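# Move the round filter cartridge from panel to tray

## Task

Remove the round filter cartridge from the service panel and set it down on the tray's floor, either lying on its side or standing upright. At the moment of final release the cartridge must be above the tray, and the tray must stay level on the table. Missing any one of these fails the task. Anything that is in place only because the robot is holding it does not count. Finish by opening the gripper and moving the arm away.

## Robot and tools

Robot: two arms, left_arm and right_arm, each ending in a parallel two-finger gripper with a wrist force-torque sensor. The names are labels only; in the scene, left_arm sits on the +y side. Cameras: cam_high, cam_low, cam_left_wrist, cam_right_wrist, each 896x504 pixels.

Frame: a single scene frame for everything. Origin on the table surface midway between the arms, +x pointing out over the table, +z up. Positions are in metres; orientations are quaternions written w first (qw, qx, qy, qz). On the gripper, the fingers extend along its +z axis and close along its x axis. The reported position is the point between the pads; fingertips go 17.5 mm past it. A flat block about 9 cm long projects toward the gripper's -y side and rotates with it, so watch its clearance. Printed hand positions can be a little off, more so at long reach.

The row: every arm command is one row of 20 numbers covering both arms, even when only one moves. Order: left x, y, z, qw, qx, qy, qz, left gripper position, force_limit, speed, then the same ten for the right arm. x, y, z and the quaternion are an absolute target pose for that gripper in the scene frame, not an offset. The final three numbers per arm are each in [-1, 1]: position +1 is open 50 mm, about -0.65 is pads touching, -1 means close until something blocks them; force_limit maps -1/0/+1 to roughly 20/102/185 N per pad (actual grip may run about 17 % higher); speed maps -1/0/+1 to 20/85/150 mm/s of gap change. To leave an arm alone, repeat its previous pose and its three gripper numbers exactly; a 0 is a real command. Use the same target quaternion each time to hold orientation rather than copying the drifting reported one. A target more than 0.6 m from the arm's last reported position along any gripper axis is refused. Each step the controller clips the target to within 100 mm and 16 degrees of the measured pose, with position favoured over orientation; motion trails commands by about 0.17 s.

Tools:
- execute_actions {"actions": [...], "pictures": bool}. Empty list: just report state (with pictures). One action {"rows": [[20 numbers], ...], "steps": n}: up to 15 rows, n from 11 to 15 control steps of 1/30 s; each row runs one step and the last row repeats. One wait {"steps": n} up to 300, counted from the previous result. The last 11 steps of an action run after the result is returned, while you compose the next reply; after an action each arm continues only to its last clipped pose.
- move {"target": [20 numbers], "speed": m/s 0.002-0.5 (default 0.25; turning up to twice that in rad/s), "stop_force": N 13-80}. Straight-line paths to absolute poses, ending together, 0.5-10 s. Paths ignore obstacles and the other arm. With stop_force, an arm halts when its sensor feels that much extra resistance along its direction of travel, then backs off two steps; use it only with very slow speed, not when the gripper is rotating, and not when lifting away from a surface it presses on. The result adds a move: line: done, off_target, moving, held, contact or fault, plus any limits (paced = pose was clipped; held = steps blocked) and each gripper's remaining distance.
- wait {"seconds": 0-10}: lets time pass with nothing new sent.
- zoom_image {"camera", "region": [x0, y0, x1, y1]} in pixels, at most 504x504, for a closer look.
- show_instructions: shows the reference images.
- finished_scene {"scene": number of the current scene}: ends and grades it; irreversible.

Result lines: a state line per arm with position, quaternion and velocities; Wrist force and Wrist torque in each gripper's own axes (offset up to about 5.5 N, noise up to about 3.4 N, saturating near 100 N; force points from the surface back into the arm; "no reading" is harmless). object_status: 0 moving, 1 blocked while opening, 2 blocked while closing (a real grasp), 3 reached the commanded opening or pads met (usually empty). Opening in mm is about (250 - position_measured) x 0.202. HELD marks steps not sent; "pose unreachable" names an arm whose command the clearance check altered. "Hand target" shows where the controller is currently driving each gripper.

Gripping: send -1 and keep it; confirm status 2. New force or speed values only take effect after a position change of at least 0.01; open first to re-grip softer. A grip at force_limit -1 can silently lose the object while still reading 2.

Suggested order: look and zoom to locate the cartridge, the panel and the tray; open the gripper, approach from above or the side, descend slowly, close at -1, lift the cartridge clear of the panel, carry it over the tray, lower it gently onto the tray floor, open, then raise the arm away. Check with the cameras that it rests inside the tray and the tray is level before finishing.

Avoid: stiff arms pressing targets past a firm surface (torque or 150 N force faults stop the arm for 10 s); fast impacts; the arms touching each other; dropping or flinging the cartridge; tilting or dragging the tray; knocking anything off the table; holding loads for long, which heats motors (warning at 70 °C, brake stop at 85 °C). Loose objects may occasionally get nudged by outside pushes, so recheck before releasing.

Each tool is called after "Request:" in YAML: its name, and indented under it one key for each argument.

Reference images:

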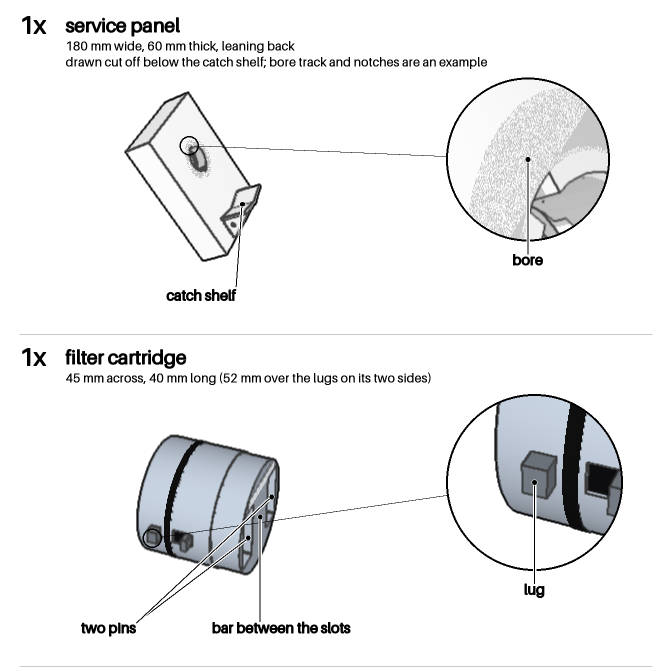

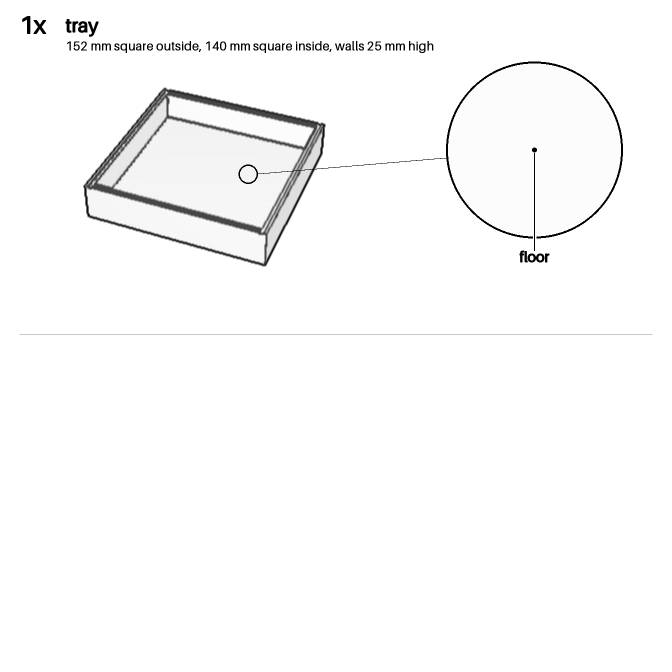

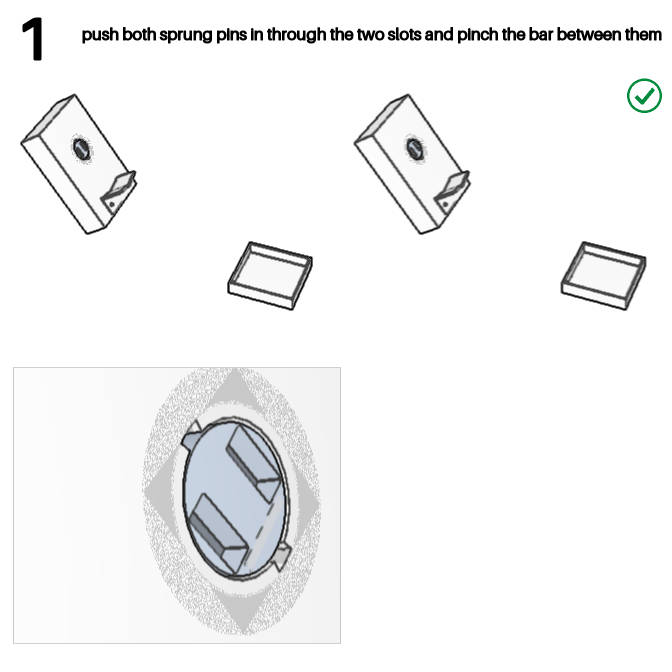

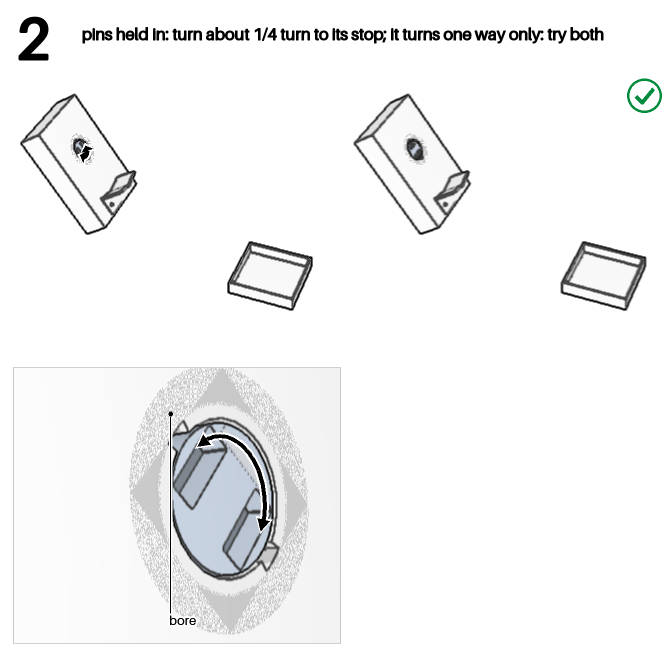

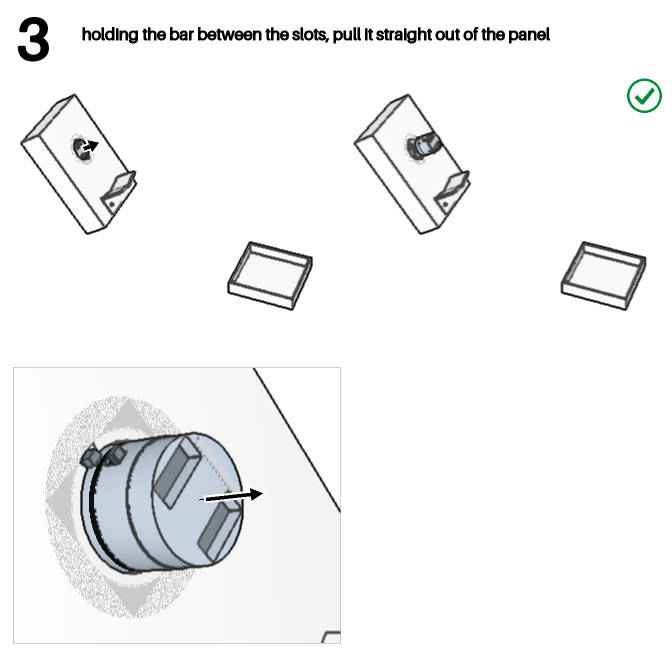

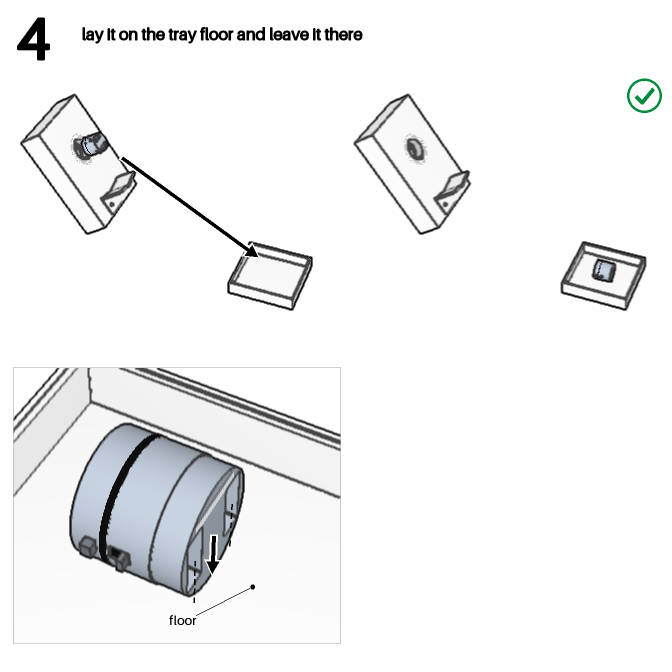

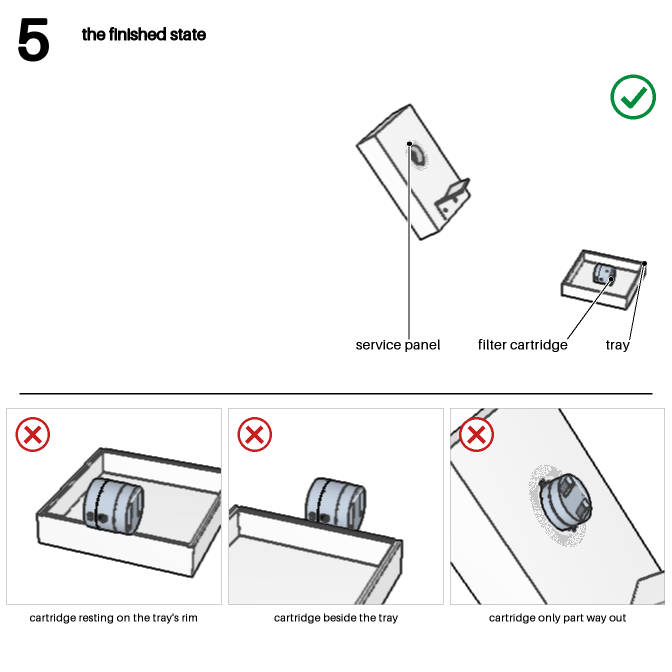

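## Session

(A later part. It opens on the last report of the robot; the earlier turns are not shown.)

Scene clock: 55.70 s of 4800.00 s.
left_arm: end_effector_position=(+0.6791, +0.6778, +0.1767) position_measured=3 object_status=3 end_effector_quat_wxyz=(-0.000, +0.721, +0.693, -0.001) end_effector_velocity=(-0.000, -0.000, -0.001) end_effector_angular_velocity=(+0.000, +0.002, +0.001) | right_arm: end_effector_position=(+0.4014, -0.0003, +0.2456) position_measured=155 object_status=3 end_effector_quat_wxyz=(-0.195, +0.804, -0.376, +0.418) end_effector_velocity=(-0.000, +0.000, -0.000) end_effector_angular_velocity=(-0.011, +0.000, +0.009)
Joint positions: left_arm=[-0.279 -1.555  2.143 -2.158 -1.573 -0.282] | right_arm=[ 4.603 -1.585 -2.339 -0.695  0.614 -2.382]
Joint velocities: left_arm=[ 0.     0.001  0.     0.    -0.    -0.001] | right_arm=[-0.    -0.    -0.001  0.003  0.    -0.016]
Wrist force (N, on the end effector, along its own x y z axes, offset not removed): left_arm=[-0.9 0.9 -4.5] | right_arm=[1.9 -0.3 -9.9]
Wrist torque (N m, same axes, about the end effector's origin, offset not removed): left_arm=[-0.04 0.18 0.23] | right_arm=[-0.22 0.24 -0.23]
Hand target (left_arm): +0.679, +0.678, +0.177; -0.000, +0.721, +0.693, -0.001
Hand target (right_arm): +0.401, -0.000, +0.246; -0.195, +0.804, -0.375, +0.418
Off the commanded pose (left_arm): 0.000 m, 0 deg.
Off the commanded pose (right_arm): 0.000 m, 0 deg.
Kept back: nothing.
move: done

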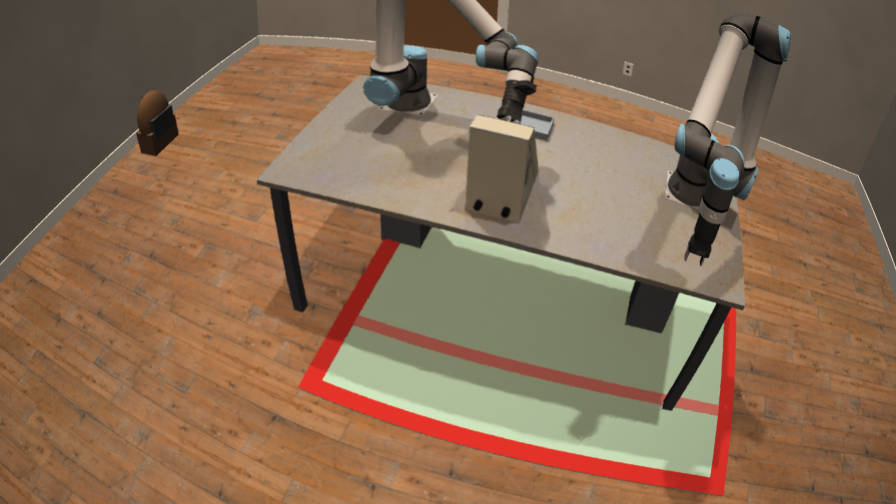

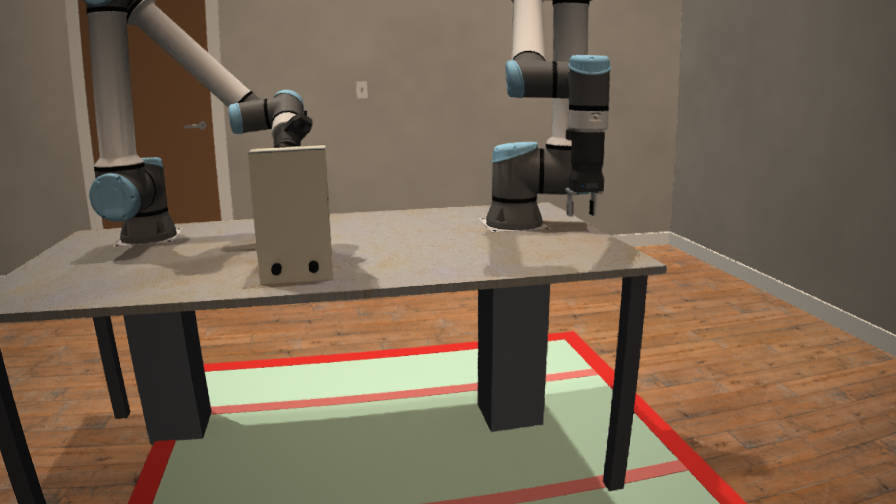

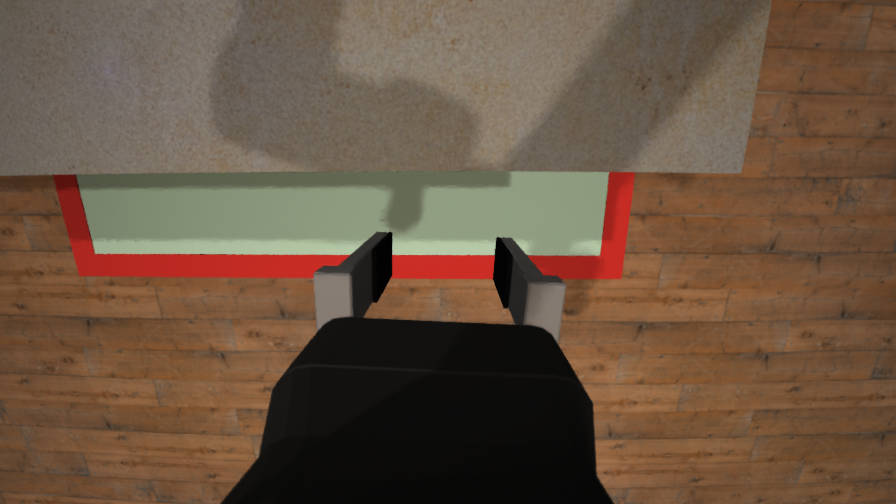

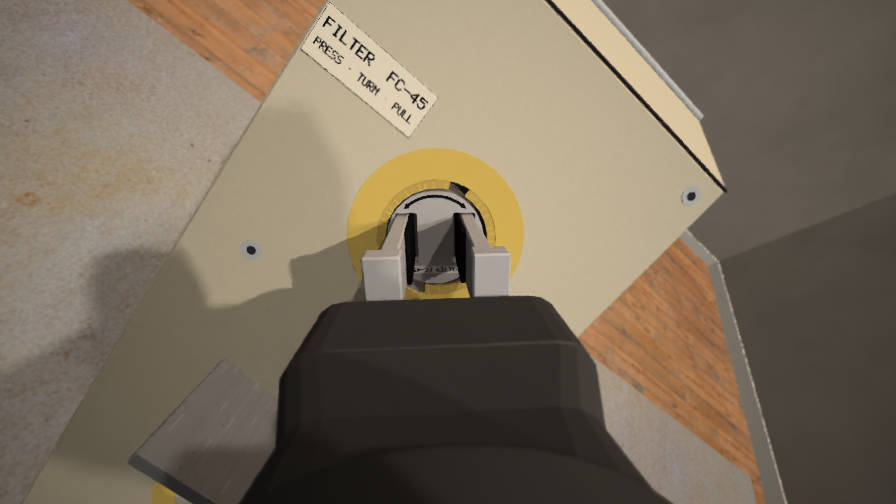

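Request:
move:
  target: [0.6791, 0.6778, 0.1767, 0.0, 0.721, 0.693, -0.001, 1, 0, 0, 0.40143, -0.00035, 0.24558, -0.0322, -0.8848, -0.0619, -0.4606, -0.02, 0, 0]
  speed: 0.12

Request:
zoom_image:
  camera: "cam_right_wrist"
  region: [365, 165, 505, 305]

Scene clock: 61.17 s of 4800.00 s.
left_arm: end_effector_position=(+0.6791, +0.6778, +0.1767) position_measured=3 object_status=3 end_effector_quat_wxyz=(-0.000, +0.721, +0.693, -0.001) end_effector_velocity=(+0.000, -0.000, -0.000) end_effector_angular_velocity=(-0.001, -0.000, -0.001) | right_arm: end_effector_position=(+0.4014, -0.0003, +0.2456) position_measured=155 object_status=3 end_effector_quat_wxyz=(+0.032, +0.885, +0.061, +0.461) end_effector_velocity=(+0.001, -0.000, -0.000) end_effector_angular_velocity=(-0.012, +0.001, +0.009)
Joint positions: left_arm=[-0.279 -1.555  2.143 -2.158 -1.573 -0.282] | right_arm=[ 4.577 -1.559 -2.331 -0.693  0.617 -3.438]
Joint velocities: left_arm=[ 0.     0.001 -0.    -0.001 -0.001  0.001] | right_arm=[-0.002 -0.001 -0.     0.004  0.001 -0.019]
Wrist force (N, on the end effector, along its own x y z axes, offset not removed): left_arm=[1.1 -1.1 -4.5] | right_arm=[11.7 5.2 -4.1]
Wrist torque (N m, same axes, about the end effector's origin, offset not removed): left_arm=[-0.35 -0.26 0.23] | right_arm=[-0.39 -0.06 -0.25]
Hand target (left_arm): +0.679, +0.678, +0.177; -0.000, +0.721, +0.693, -0.001
Hand target (right_arm): +0.401, -0.000, +0.246; +0.032, +0.885, +0.062, +0.461
Off the commanded pose (left_arm): 0.000 m, 0 deg.
Off the commanded pose (right_arm): 0.000 m, 0 deg.
Kept back: nothing.
move: done

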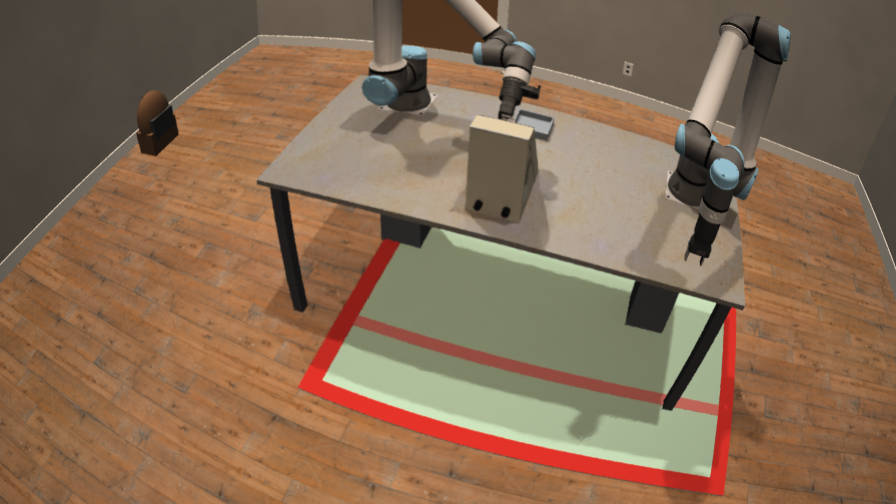

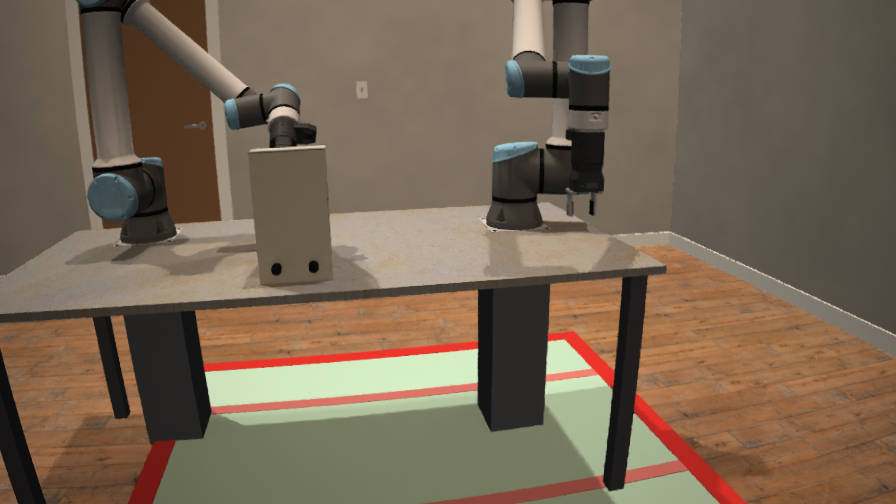

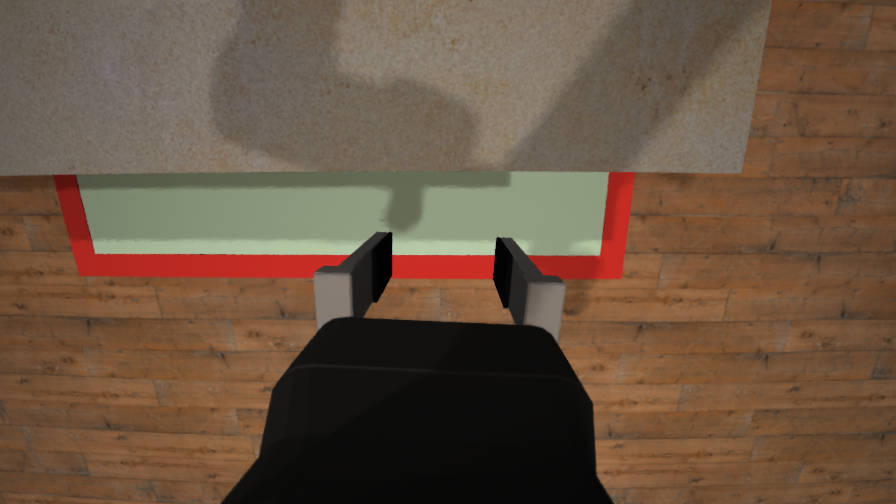

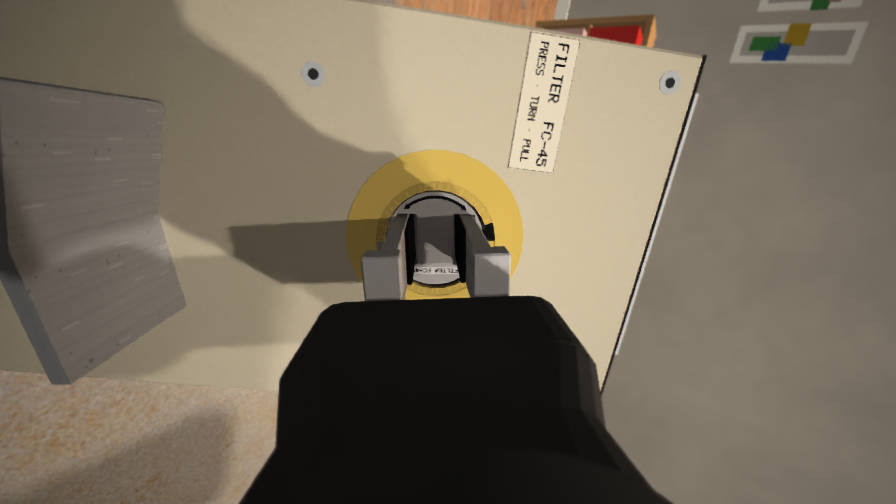

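Region (365, 165, 505, 305) of cam_right_wrist's 896x504 image, scaled by 3.600, with more detail than that image has.

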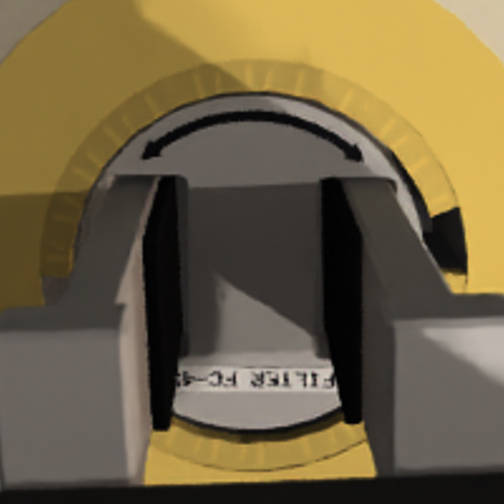

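Request:
move:
  target: [0.6791, 0.6778, 0.1767, 0.0, 0.721, 0.693, -0.001, 1, 0, 0, 0.40178, -0.00117, 0.24609, -0.0523, -0.8813, -0.1004, -0.4588, -0.02, 0, 0]
  speed: 0.03

Request:
zoom_image:
  camera: "cam_right_wrist"
  region: [365, 165, 505, 305]

Scene clock: 64.50 s of 4800.00 s.
left_arm: end_effector_position=(+0.6791, +0.6778, +0.1767) position_measured=3 object_status=3 end_effector_quat_wxyz=(-0.000, +0.721, +0.693, -0.001) end_effector_velocity=(-0.000, -0.001, -0.001) end_effector_angular_velocity=(-0.000, +0.000, -0.002) | right_arm: end_effector_position=(+0.4018, -0.0012, +0.2461) position_measured=155 object_status=3 end_effector_quat_wxyz=(+0.052, +0.881, +0.100, +0.459) end_effector_velocity=(+0.000, -0.000, +0.000) end_effector_angular_velocity=(-0.011, -0.000, +0.008)
Joint positions: left_arm=[-0.279 -1.555  2.143 -2.158 -1.573 -0.282] | right_arm=[ 4.574 -1.557 -2.329 -0.693  0.617 -3.531]
Joint velocities: left_arm=[-0.001  0.001  0.001 -0.002 -0.     0.001] | right_arm=[-0.001  0.     0.     0.001  0.    -0.015]
Wrist force (N, on the end effector, along its own x y z axes, offset not removed): left_arm=[-1.0 -3.0 -3.0] | right_arm=[-6.4 -3.6 -3.4]
Wrist torque (N m, same axes, about the end effector's origin, offset not removed): left_arm=[-0.66 0.21 0.29] | right_arm=[0.27 0.79 -0.02]
Hand target (left_arm): +0.679, +0.678, +0.177; -0.000, +0.721, +0.693, -0.001
Hand target (right_arm): +0.402, -0.001, +0.246; +0.052, +0.881, +0.100, +0.459
Off the commanded pose (left_arm): 0.000 m, 0 deg.
Off the commanded pose (right_arm): 0.000 m, 0 deg.
Kept back: nothing.
move: done

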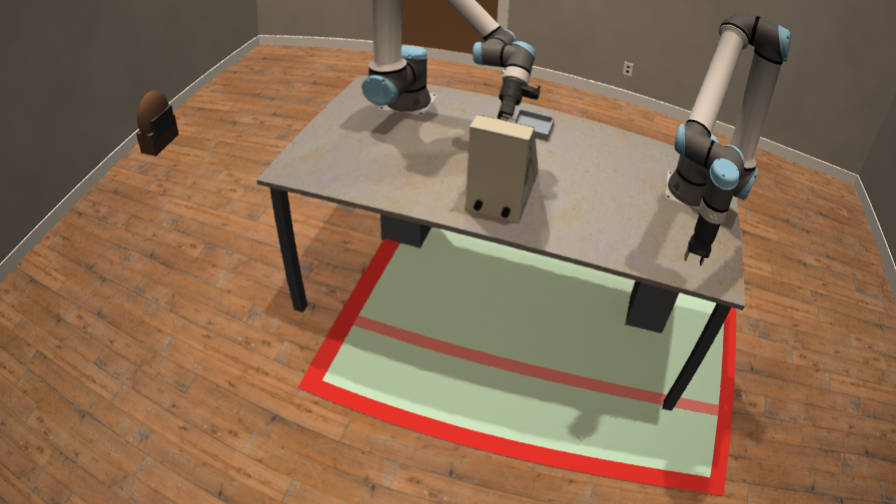

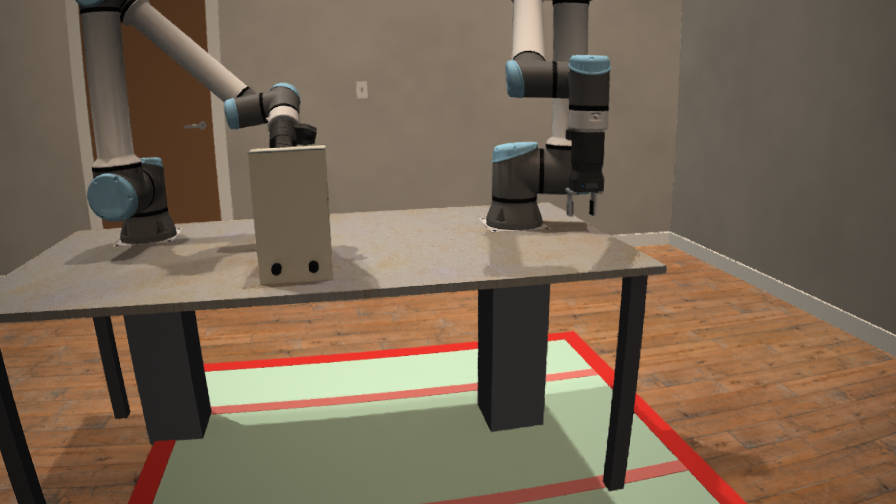

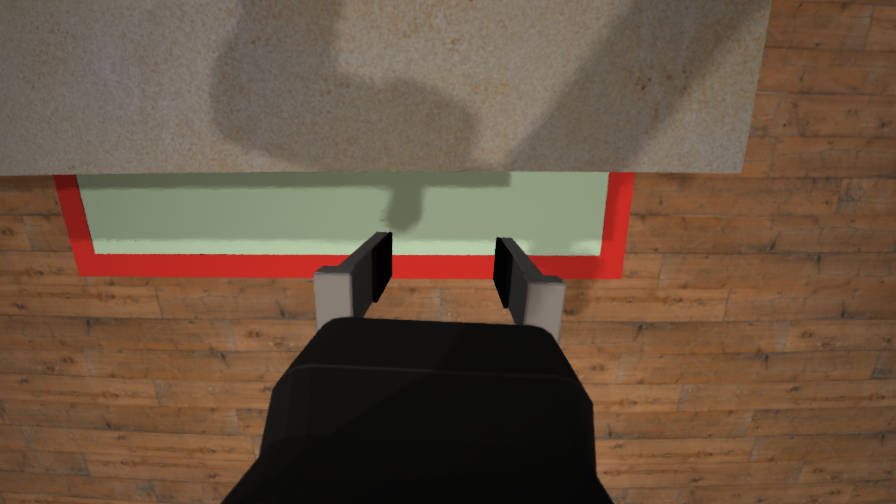

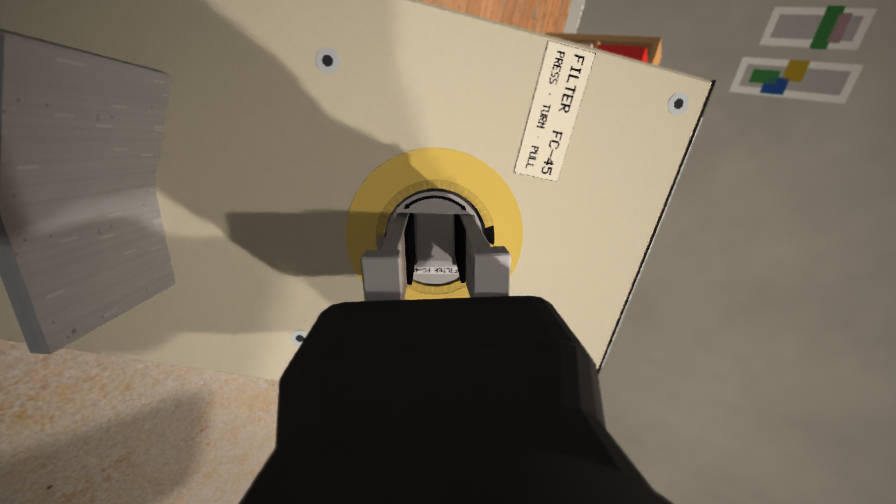

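Region (365, 165, 505, 305) of cam_right_wrist's 896x504 image, scaled by 3.600, with more detail than that image has.

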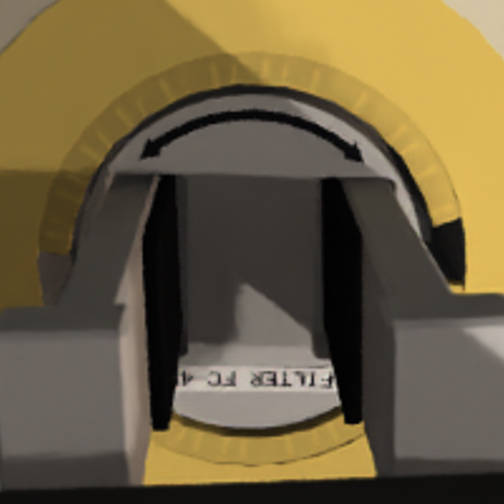

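Request:
execute_actions:
  actions:
    - {"rows": [[0.6791, 0.6778, 0.1767, 0.0, 0.721, 0.693, -0.001, 1, 0, 0, 0.40178, -0.00117, 0.24609, -0.0523, -0.8813, -0.1004, -0.4588, -1, 0, -1]], "steps": 12}

Request:
execute_actions:
  actions:
    - {"steps": 20}

Scene clock: 65.00 s of 4800.00 s.
left_arm: end_effector_position=(+0.6791, +0.6778, +0.1767) position_measured=3 object_status=3 end_effector_quat_wxyz=(-0.000, +0.721, +0.693, -0.001) end_effector_velocity=(-0.000, -0.000, +0.000) end_effector_angular_velocity=(-0.000, -0.000, -0.001) | right_arm: end_effector_position=(+0.4018, -0.0012, +0.2461) position_measured=157 object_status=0 end_effector_quat_wxyz=(+0.052, +0.881, +0.100, +0.459) end_effector_velocity=(+0.000, -0.000, -0.000) end_effector_angular_velocity=(-0.001, -0.000, -0.001)
Joint positions: left_arm=[-0.279 -1.555  2.143 -2.158 -1.573 -0.282] | right_arm=[ 4.574 -1.556 -2.329 -0.693  0.617 -3.533]
Joint velocities: left_arm=[-0.    -0.001  0.001  0.    -0.     0.001] | right_arm=[-0.001 -0.     0.    -0.    -0.     0.   ]
Wrist force (N, on the end effector, along its own x y z axes, offset not removed): left_arm=[-4.0 1.3 -4.4] | right_arm=[-10.8 -1.4 -3.7]
Wrist torque (N m, same axes, about the end effector's origin, offset not removed): left_arm=[0.13 0.64 0.33] | right_arm=[0.71 1.40 -0.14]
Steps of this call (steps 1 to 14: nothing new was sent; step 15: the first step of this action). Readings (end_effector_position | what the end effector reports):
15: the state above

Scene clock: 65.67 s of 4800.00 s.
left_arm: end_effector_position=(+0.6791, +0.6778, +0.1767) position_measured=3 object_status=3 end_effector_quat_wxyz=(-0.000, +0.721, +0.693, -0.001) end_effector_velocity=(+0.001, +0.000, +0.000) end_effector_angular_velocity=(-0.000, +0.000, -0.000) | right_arm: end_effector_position=(+0.4018, -0.0012, +0.2461) position_measured=176 object_status=2 end_effector_quat_wxyz=(+0.052, +0.881, +0.100, +0.459) end_effector_velocity=(-0.000, +0.000, +0.000) end_effector_angular_velocity=(-0.001, +0.000, +0.001)
Joint positions: left_arm=[-0.279 -1.555  2.143 -2.158 -1.573 -0.282] | right_arm=[ 4.574 -1.556 -2.329 -0.693  0.617 -3.533]
Joint velocities: left_arm=[ 0.001  0.001 -0.001  0.001 -0.     0.001] | right_arm=[ 0.     0.     0.    -0.001  0.    -0.001]
Wrist force (N, on the end effector, along its own x y z axes, offset not removed): left_arm=[1.3 -1.8 -3.7] | right_arm=[-0.6 1.2 -4.1]
Wrist torque (N m, same axes, about the end effector's origin, offset not removed): left_arm=[-0.41 -0.25 0.28] | right_arm=[0.40 0.01 -0.35]
Hand target (left_arm): +0.679, +0.678, +0.177; -0.000, +0.721, +0.693, -0.001
Hand target (right_arm): +0.402, -0.001, +0.246; +0.052, +0.881, +0.100, +0.459
Off the commanded pose (left_arm): 0.000 m, 0 deg.
Off the commanded pose (right_arm): 0.000 m, 0 deg.
Kept back: nothing.
Steps of this call (steps 1 to 11: the last 11 steps of your previous action; steps 12 to 20: nothing new was sent). Readings (end_effector_position | what the end effector reports):
1: left_arm (+0.6791, +0.6778, +0.1767) | right_arm (+0.4018, -0.0012, +0.2461) | left_arm position_measured=3 object_status=3 | right_arm position_measured=160 object_status=0
2: left_arm (+0.6791, +0.6778, +0.1767) | right_arm (+0.4018, -0.0012, +0.2461) | left_arm position_measured=3 object_status=3 | right_arm position_measured=163 object_status=0
4: left_arm (+0.6791, +0.6778, +0.1767) | right_arm (+0.4018, -0.0012, +0.2461) | left_arm position_measured=3 object_status=3 | right_arm position_measured=170 object_status=0
8: left_arm (+0.6791, +0.6778, +0.1767) | right_arm (+0.4018, -0.0012, +0.2461) | left_arm position_measured=3 object_status=3 | right_arm position_measured=176 object_status=0
20: the state above

Request:
execute_actions:
  actions:
    - {"rows": [[0.6791, 0.6778, 0.1767, 0.0, 0.721, 0.693, -0.001, 1, 0, 0, 0.40178, -0.00117, 0.24609, -0.0563, -0.8804, -0.1081, -0.4583, -1, 0, -1],[0.6791, 0.6778, 0.1767, 0.0, 0.721, 0.693, -0.001, 1, 0, 0, 0.40178, -0.00117, 0.24609, -0.0563, -0.8804, -0.1081, -0.4583, -1, 0, -1],[0.6791, 0.6778, 0.1767, 0.0, 0.721, 0.693, -0.001, 1, 0, 0, 0.40178, -0.00117, 0.24609, -0.0563, -0.8804, -0.1081, -0.4583, -1, 0, -1],[0.6791, 0.6778, 0.1767, 0.0, 0.721, 0.693, -0.001, 1, 0, 0, 0.40178, -0.00117, 0.24609, -0.0563, -0.8804, -0.1081, -0.4583, -1, 0, -1],[0.6791, 0.6778, 0.1767, 0.0, 0.721, 0.693, -0.001, 1, 0, 0, 0.40178, -0.00117, 0.24609, -0.0603, -0.8794, -0.1158, -0.4578, -1, 0, -1]], "steps": 12}

Request:
execute_actions:
  actions:
    - {"steps": 16}

Scene clock: 66.57 s of 4800.00 s.
left_arm: end_effector_position=(+0.6791, +0.6778, +0.1767) position_measured=3 object_status=3 end_effector_quat_wxyz=(-0.000, +0.721, +0.693, -0.001) end_effector_velocity=(+0.000, -0.000, +0.000) end_effector_angular_velocity=(+0.000, -0.000, +0.001) | right_arm: end_effector_position=(+0.4018, -0.0012, +0.2461) position_measured=176 object_status=2 end_effector_quat_wxyz=(+0.052, +0.881, +0.100, +0.459) end_effector_velocity=(-0.000, -0.000, -0.000) end_effector_angular_velocity=(-0.018, +0.000, +0.014)
Joint positions: left_arm=[-0.279 -1.555  2.143 -2.158 -1.573 -0.282] | right_arm=[ 4.574 -1.556 -2.329 -0.693  0.617 -3.533]
Joint velocities: left_arm=[-0.     0.    -0.001  0.     0.    -0.001] | right_arm=[-0.     0.    -0.     0.001  0.    -0.024]
Wrist force (N, on the end effector, along its own x y z axes, offset not removed): left_arm=[-2.3 -2.0 -4.4] | right_arm=[-2.6 -0.1 -3.8]
Wrist torque (N m, same axes, about the end effector's origin, offset not removed): left_arm=[-0.41 0.45 0.27] | right_arm=[0.19 0.41 -0.11]
Steps of this call (steps 1 to 26: nothing new was sent; step 27: the first step of this action). Readings (end_effector_position | what the end effector reports):
27: the state above

Scene clock: 67.10 s of 4800.00 s.
left_arm: end_effector_position=(+0.6791, +0.6778, +0.1767) position_measured=3 object_status=3 end_effector_quat_wxyz=(-0.000, +0.721, +0.693, -0.001) end_effector_velocity=(+0.000, -0.000, -0.000) end_effector_angular_velocity=(-0.000, -0.000, +0.002) | right_arm: end_effector_position=(+0.4018, -0.0012, +0.2461) position_measured=176 object_status=2 end_effector_quat_wxyz=(+0.060, +0.879, +0.115, +0.458) end_effector_velocity=(+0.000, -0.000, -0.000) end_effector_angular_velocity=(-0.006, +0.000, +0.004)
Joint positions: left_arm=[-0.279 -1.555  2.143 -2.158 -1.573 -0.282] | right_arm=[ 4.573 -1.556 -2.328 -0.693  0.617 -3.568]
Joint velocities: left_arm=[-0.     0.001 -0.    -0.001  0.    -0.002] | right_arm=[-0.    -0.     0.     0.001  0.    -0.008]
Wrist force (N, on the end effector, along its own x y z axes, offset not removed): left_arm=[1.0 -2.9 -3.7] | right_arm=[-2.6 1.8 -3.8]
Wrist torque (N m, same axes, about the end effector's origin, offset not removed): left_arm=[-0.62 -0.15 0.13] | right_arm=[0.45 0.47 -0.34]
Hand target (left_arm): +0.679, +0.678, +0.177; -0.000, +0.721, +0.693, -0.001
Hand target (right_arm): +0.402, -0.001, +0.246; +0.060, +0.879, +0.116, +0.458
Off the commanded pose (left_arm): 0.000 m, 0 deg.
Off the commanded pose (right_arm): 0.000 m, 0 deg.
Kept back: nothing.
Steps of this call (steps 1 to 11: the last 11 steps of your previous action; steps 12 to 16: nothing new was sent). Readings (end_effector_position | what the end effector reports):
1: left_arm (+0.6791, +0.6778, +0.1767) | right_arm (+0.4018, -0.0012, +0.2461) | left_arm position_measured=3 object_status=3 | right_arm position_measured=176 object_status=2
2: left_arm (+0.6791, +0.6778, +0.1767) | right_arm (+0.4018, -0.0012, +0.2461) | left_arm position_measured=3 object_status=3 | right_arm position_measured=176 object_status=2
4: left_arm (+0.6791, +0.6778, +0.1767) | right_arm (+0.4017, -0.0012, +0.2461) | left_arm position_measured=3 object_status=3 | right_arm position_measured=176 object_status=2
8: left_arm (+0.6791, +0.6778, +0.1767) | right_arm (+0.4017, -0.0011, +0.2461) | left_arm position_measured=3 object_status=3 | right_arm position_measured=176 object_status=2
16: the state above

Request:
execute_actions:
  actions:
    - {"rows": [[0.6791, 0.6778, 0.1767, 0.0, 0.721, 0.693, -0.001, 1, 0, 0, 0.40178, -0.00117, 0.24609, -0.0633, -0.8786, -0.1215, -0.4574, -1, 0, -1],[0.6791, 0.6778, 0.1767, 0.0, 0.721, 0.693, -0.001, 1, 0, 0, 0.40178, -0.00117, 0.24609, -0.0633, -0.8786, -0.1215, -0.4574, -1, 0, -1],[0.6791, 0.6778, 0.1767, 0.0, 0.721, 0.693, -0.001, 1, 0, 0, 0.40178, -0.00117, 0.24609, -0.0633, -0.8786, -0.1215, -0.4574, -1, 0, -1],[0.6791, 0.6778, 0.1767, 0.0, 0.721, 0.693, -0.001, 1, 0, 0, 0.40178, -0.00117, 0.24609, -0.0633, -0.8786, -0.1215, -0.4574, -1, 0, -1],[0.6791, 0.6778, 0.1767, 0.0, 0.721, 0.693, -0.001, 1, 0, 0, 0.40178, -0.00117, 0.24609, -0.0663, -0.8778, -0.1273, -0.4570, -1, 0, -1]], "steps": 12}

Request:
execute_actions:
  actions:
    - {"steps": 16}
  pictures: true

Request:
zoom_image:
  camera: "cam_right_wrist"
  region: [365, 165, 505, 305]

Scene clock: 68.03 s of 4800.00 s.
left_arm: end_effector_position=(+0.6791, +0.6778, +0.1767) position_measured=3 object_status=3 end_effector_quat_wxyz=(-0.000, +0.721, +0.693, -0.001) end_effector_velocity=(-0.000, +0.000, -0.001) end_effector_angular_velocity=(+0.000, +0.001, -0.001) | right_arm: end_effector_position=(+0.4018, -0.0012, +0.2461) position_measured=176 object_status=2 end_effector_quat_wxyz=(+0.060, +0.879, +0.116, +0.458) end_effector_velocity=(-0.000, +0.000, +0.000) end_effector_angular_velocity=(-0.013, -0.000, +0.010)
Joint positions: left_arm=[-0.279 -1.555  2.143 -2.158 -1.573 -0.282] | right_arm=[ 4.573 -1.556 -2.328 -0.693  0.617 -3.57 ]
Joint velocities: left_arm=[ 0.     0.001  0.001 -0.    -0.     0.001] | right_arm=[-0.    -0.     0.001  0.001  0.    -0.018]
Wrist force (N, on the end effector, along its own x y z axes, offset not removed): left_arm=[0.3 -0.7 -10.1] | right_arm=[-2.8 2.1 -1.5]
Wrist torque (N m, same axes, about the end effector's origin, offset not removed): left_arm=[-0.30 0.04 0.33] | right_arm=[0.32 0.30 -0.25]
Steps of this call (steps 1 to 27: nothing new was sent; step 28: the first step of this action). Readings (end_effector_position | what the end effector reports):
28: the state above

Scene clock: 68.57 s of 4800.00 s.
left_arm: end_effector_position=(+0.6791, +0.6778, +0.1767) position_measured=3 object_status=3 end_effector_quat_wxyz=(-0.000, +0.721, +0.693, -0.001) end_effector_velocity=(-0.001, +0.001, -0.001) end_effector_angular_velocity=(+0.002, +0.002, -0.000) | right_arm: end_effector_position=(+0.4018, -0.0012, +0.2461) position_measured=176 object_status=2 end_effector_quat_wxyz=(+0.066, +0.878, +0.127, +0.457) end_effector_velocity=(-0.000, -0.000, -0.000) end_effector_angular_velocity=(-0.006, +0.000, +0.003)
Joint positions: left_arm=[-0.279 -1.555  2.143 -2.158 -1.573 -0.282] | right_arm=[ 4.572 -1.556 -2.327 -0.693  0.617 -3.596]
Joint velocities: left_arm=[-0.    -0.     0.002  0.001  0.001 -0.   ] | right_arm=[ 0.    -0.     0.    -0.001  0.    -0.006]
Wrist force (N, on the end effector, along its own x y z axes, offset not removed): left_arm=[-1.0 -3.1 -5.7] | right_arm=[-7.6 3.3 -8.4]
Wrist torque (N m, same axes, about the end effector's origin, offset not removed): left_arm=[-0.66 0.21 0.25] | right_arm=[0.66 1.29 -0.09]
Hand target (left_arm): +0.679, +0.678, +0.177; -0.000, +0.721, +0.693, -0.001
Hand target (right_arm): +0.402, -0.001, +0.246; +0.066, +0.878, +0.127, +0.457
Off the commanded pose (left_arm): 0.000 m, 0 deg.
Off the commanded pose (right_arm): 0.000 m, 0 deg.
Kept back: nothing.
Steps of this call (steps 1 to 11: the last 11 steps of your previous action; steps 12 to 16: nothing new was sent). Readings (end_effector_position | what the end effector reports):
1: left_arm (+0.6791, +0.6778, +0.1767) | right_arm (+0.4018, -0.0012, +0.2461) | left_arm position_measured=3 object_status=3 | right_arm position_measured=176 object_status=2
2: left_arm (+0.6791, +0.6778, +0.1767) | right_arm (+0.4018, -0.0011, +0.2461) | left_arm position_measured=3 object_status=3 | right_arm position_measured=176 object_status=2
4: left_arm (+0.6791, +0.6778, +0.1767) | right_arm (+0.4018, -0.0011, +0.2461) | left_arm position_measured=3 object_status=3 | right_arm position_measured=176 object_status=2
8: left_arm (+0.6791, +0.6778, +0.1767) | right_arm (+0.4018, -0.0011, +0.2461) | left_arm position_measured=3 object_status=3 | right_arm position_measured=176 object_status=2
16: the state above

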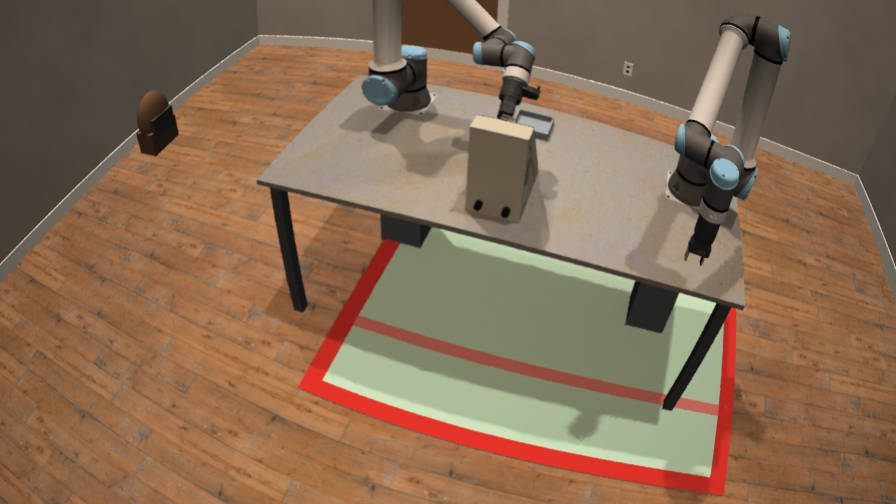

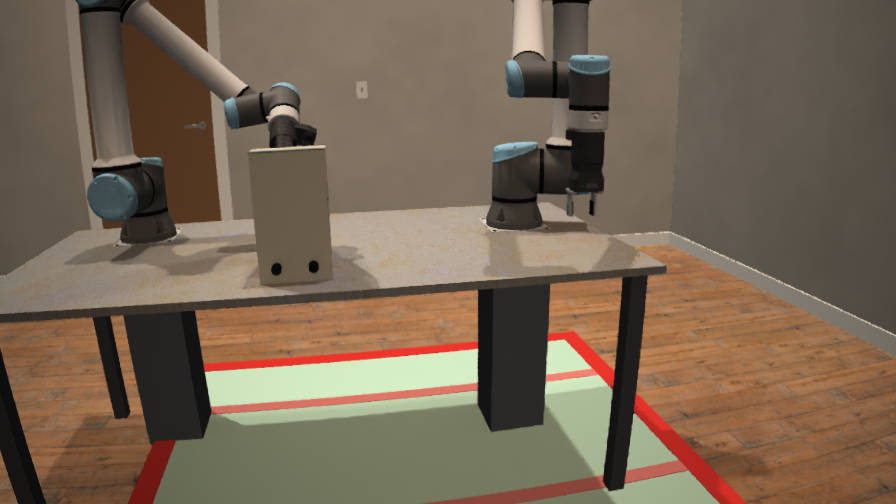

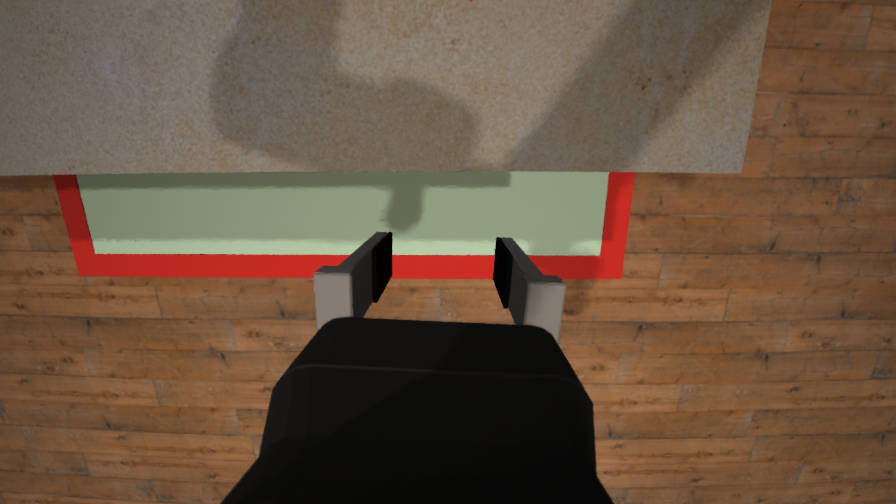

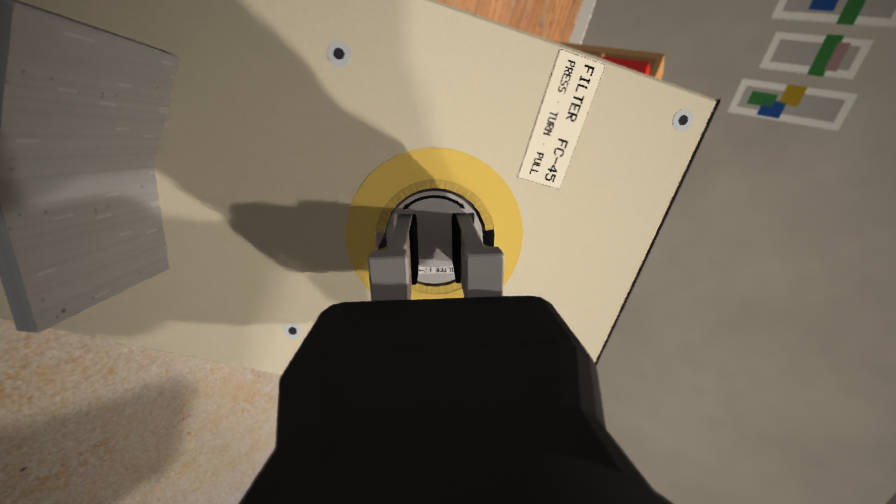

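Region (365, 165, 505, 305) of cam_right_wrist's 896x504 image, scaled by 3.600, with more detail than that image has.

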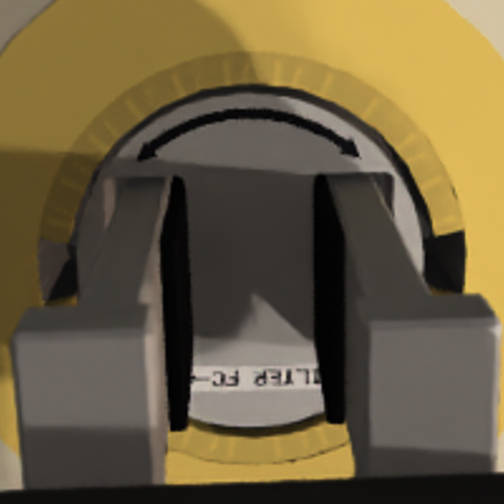

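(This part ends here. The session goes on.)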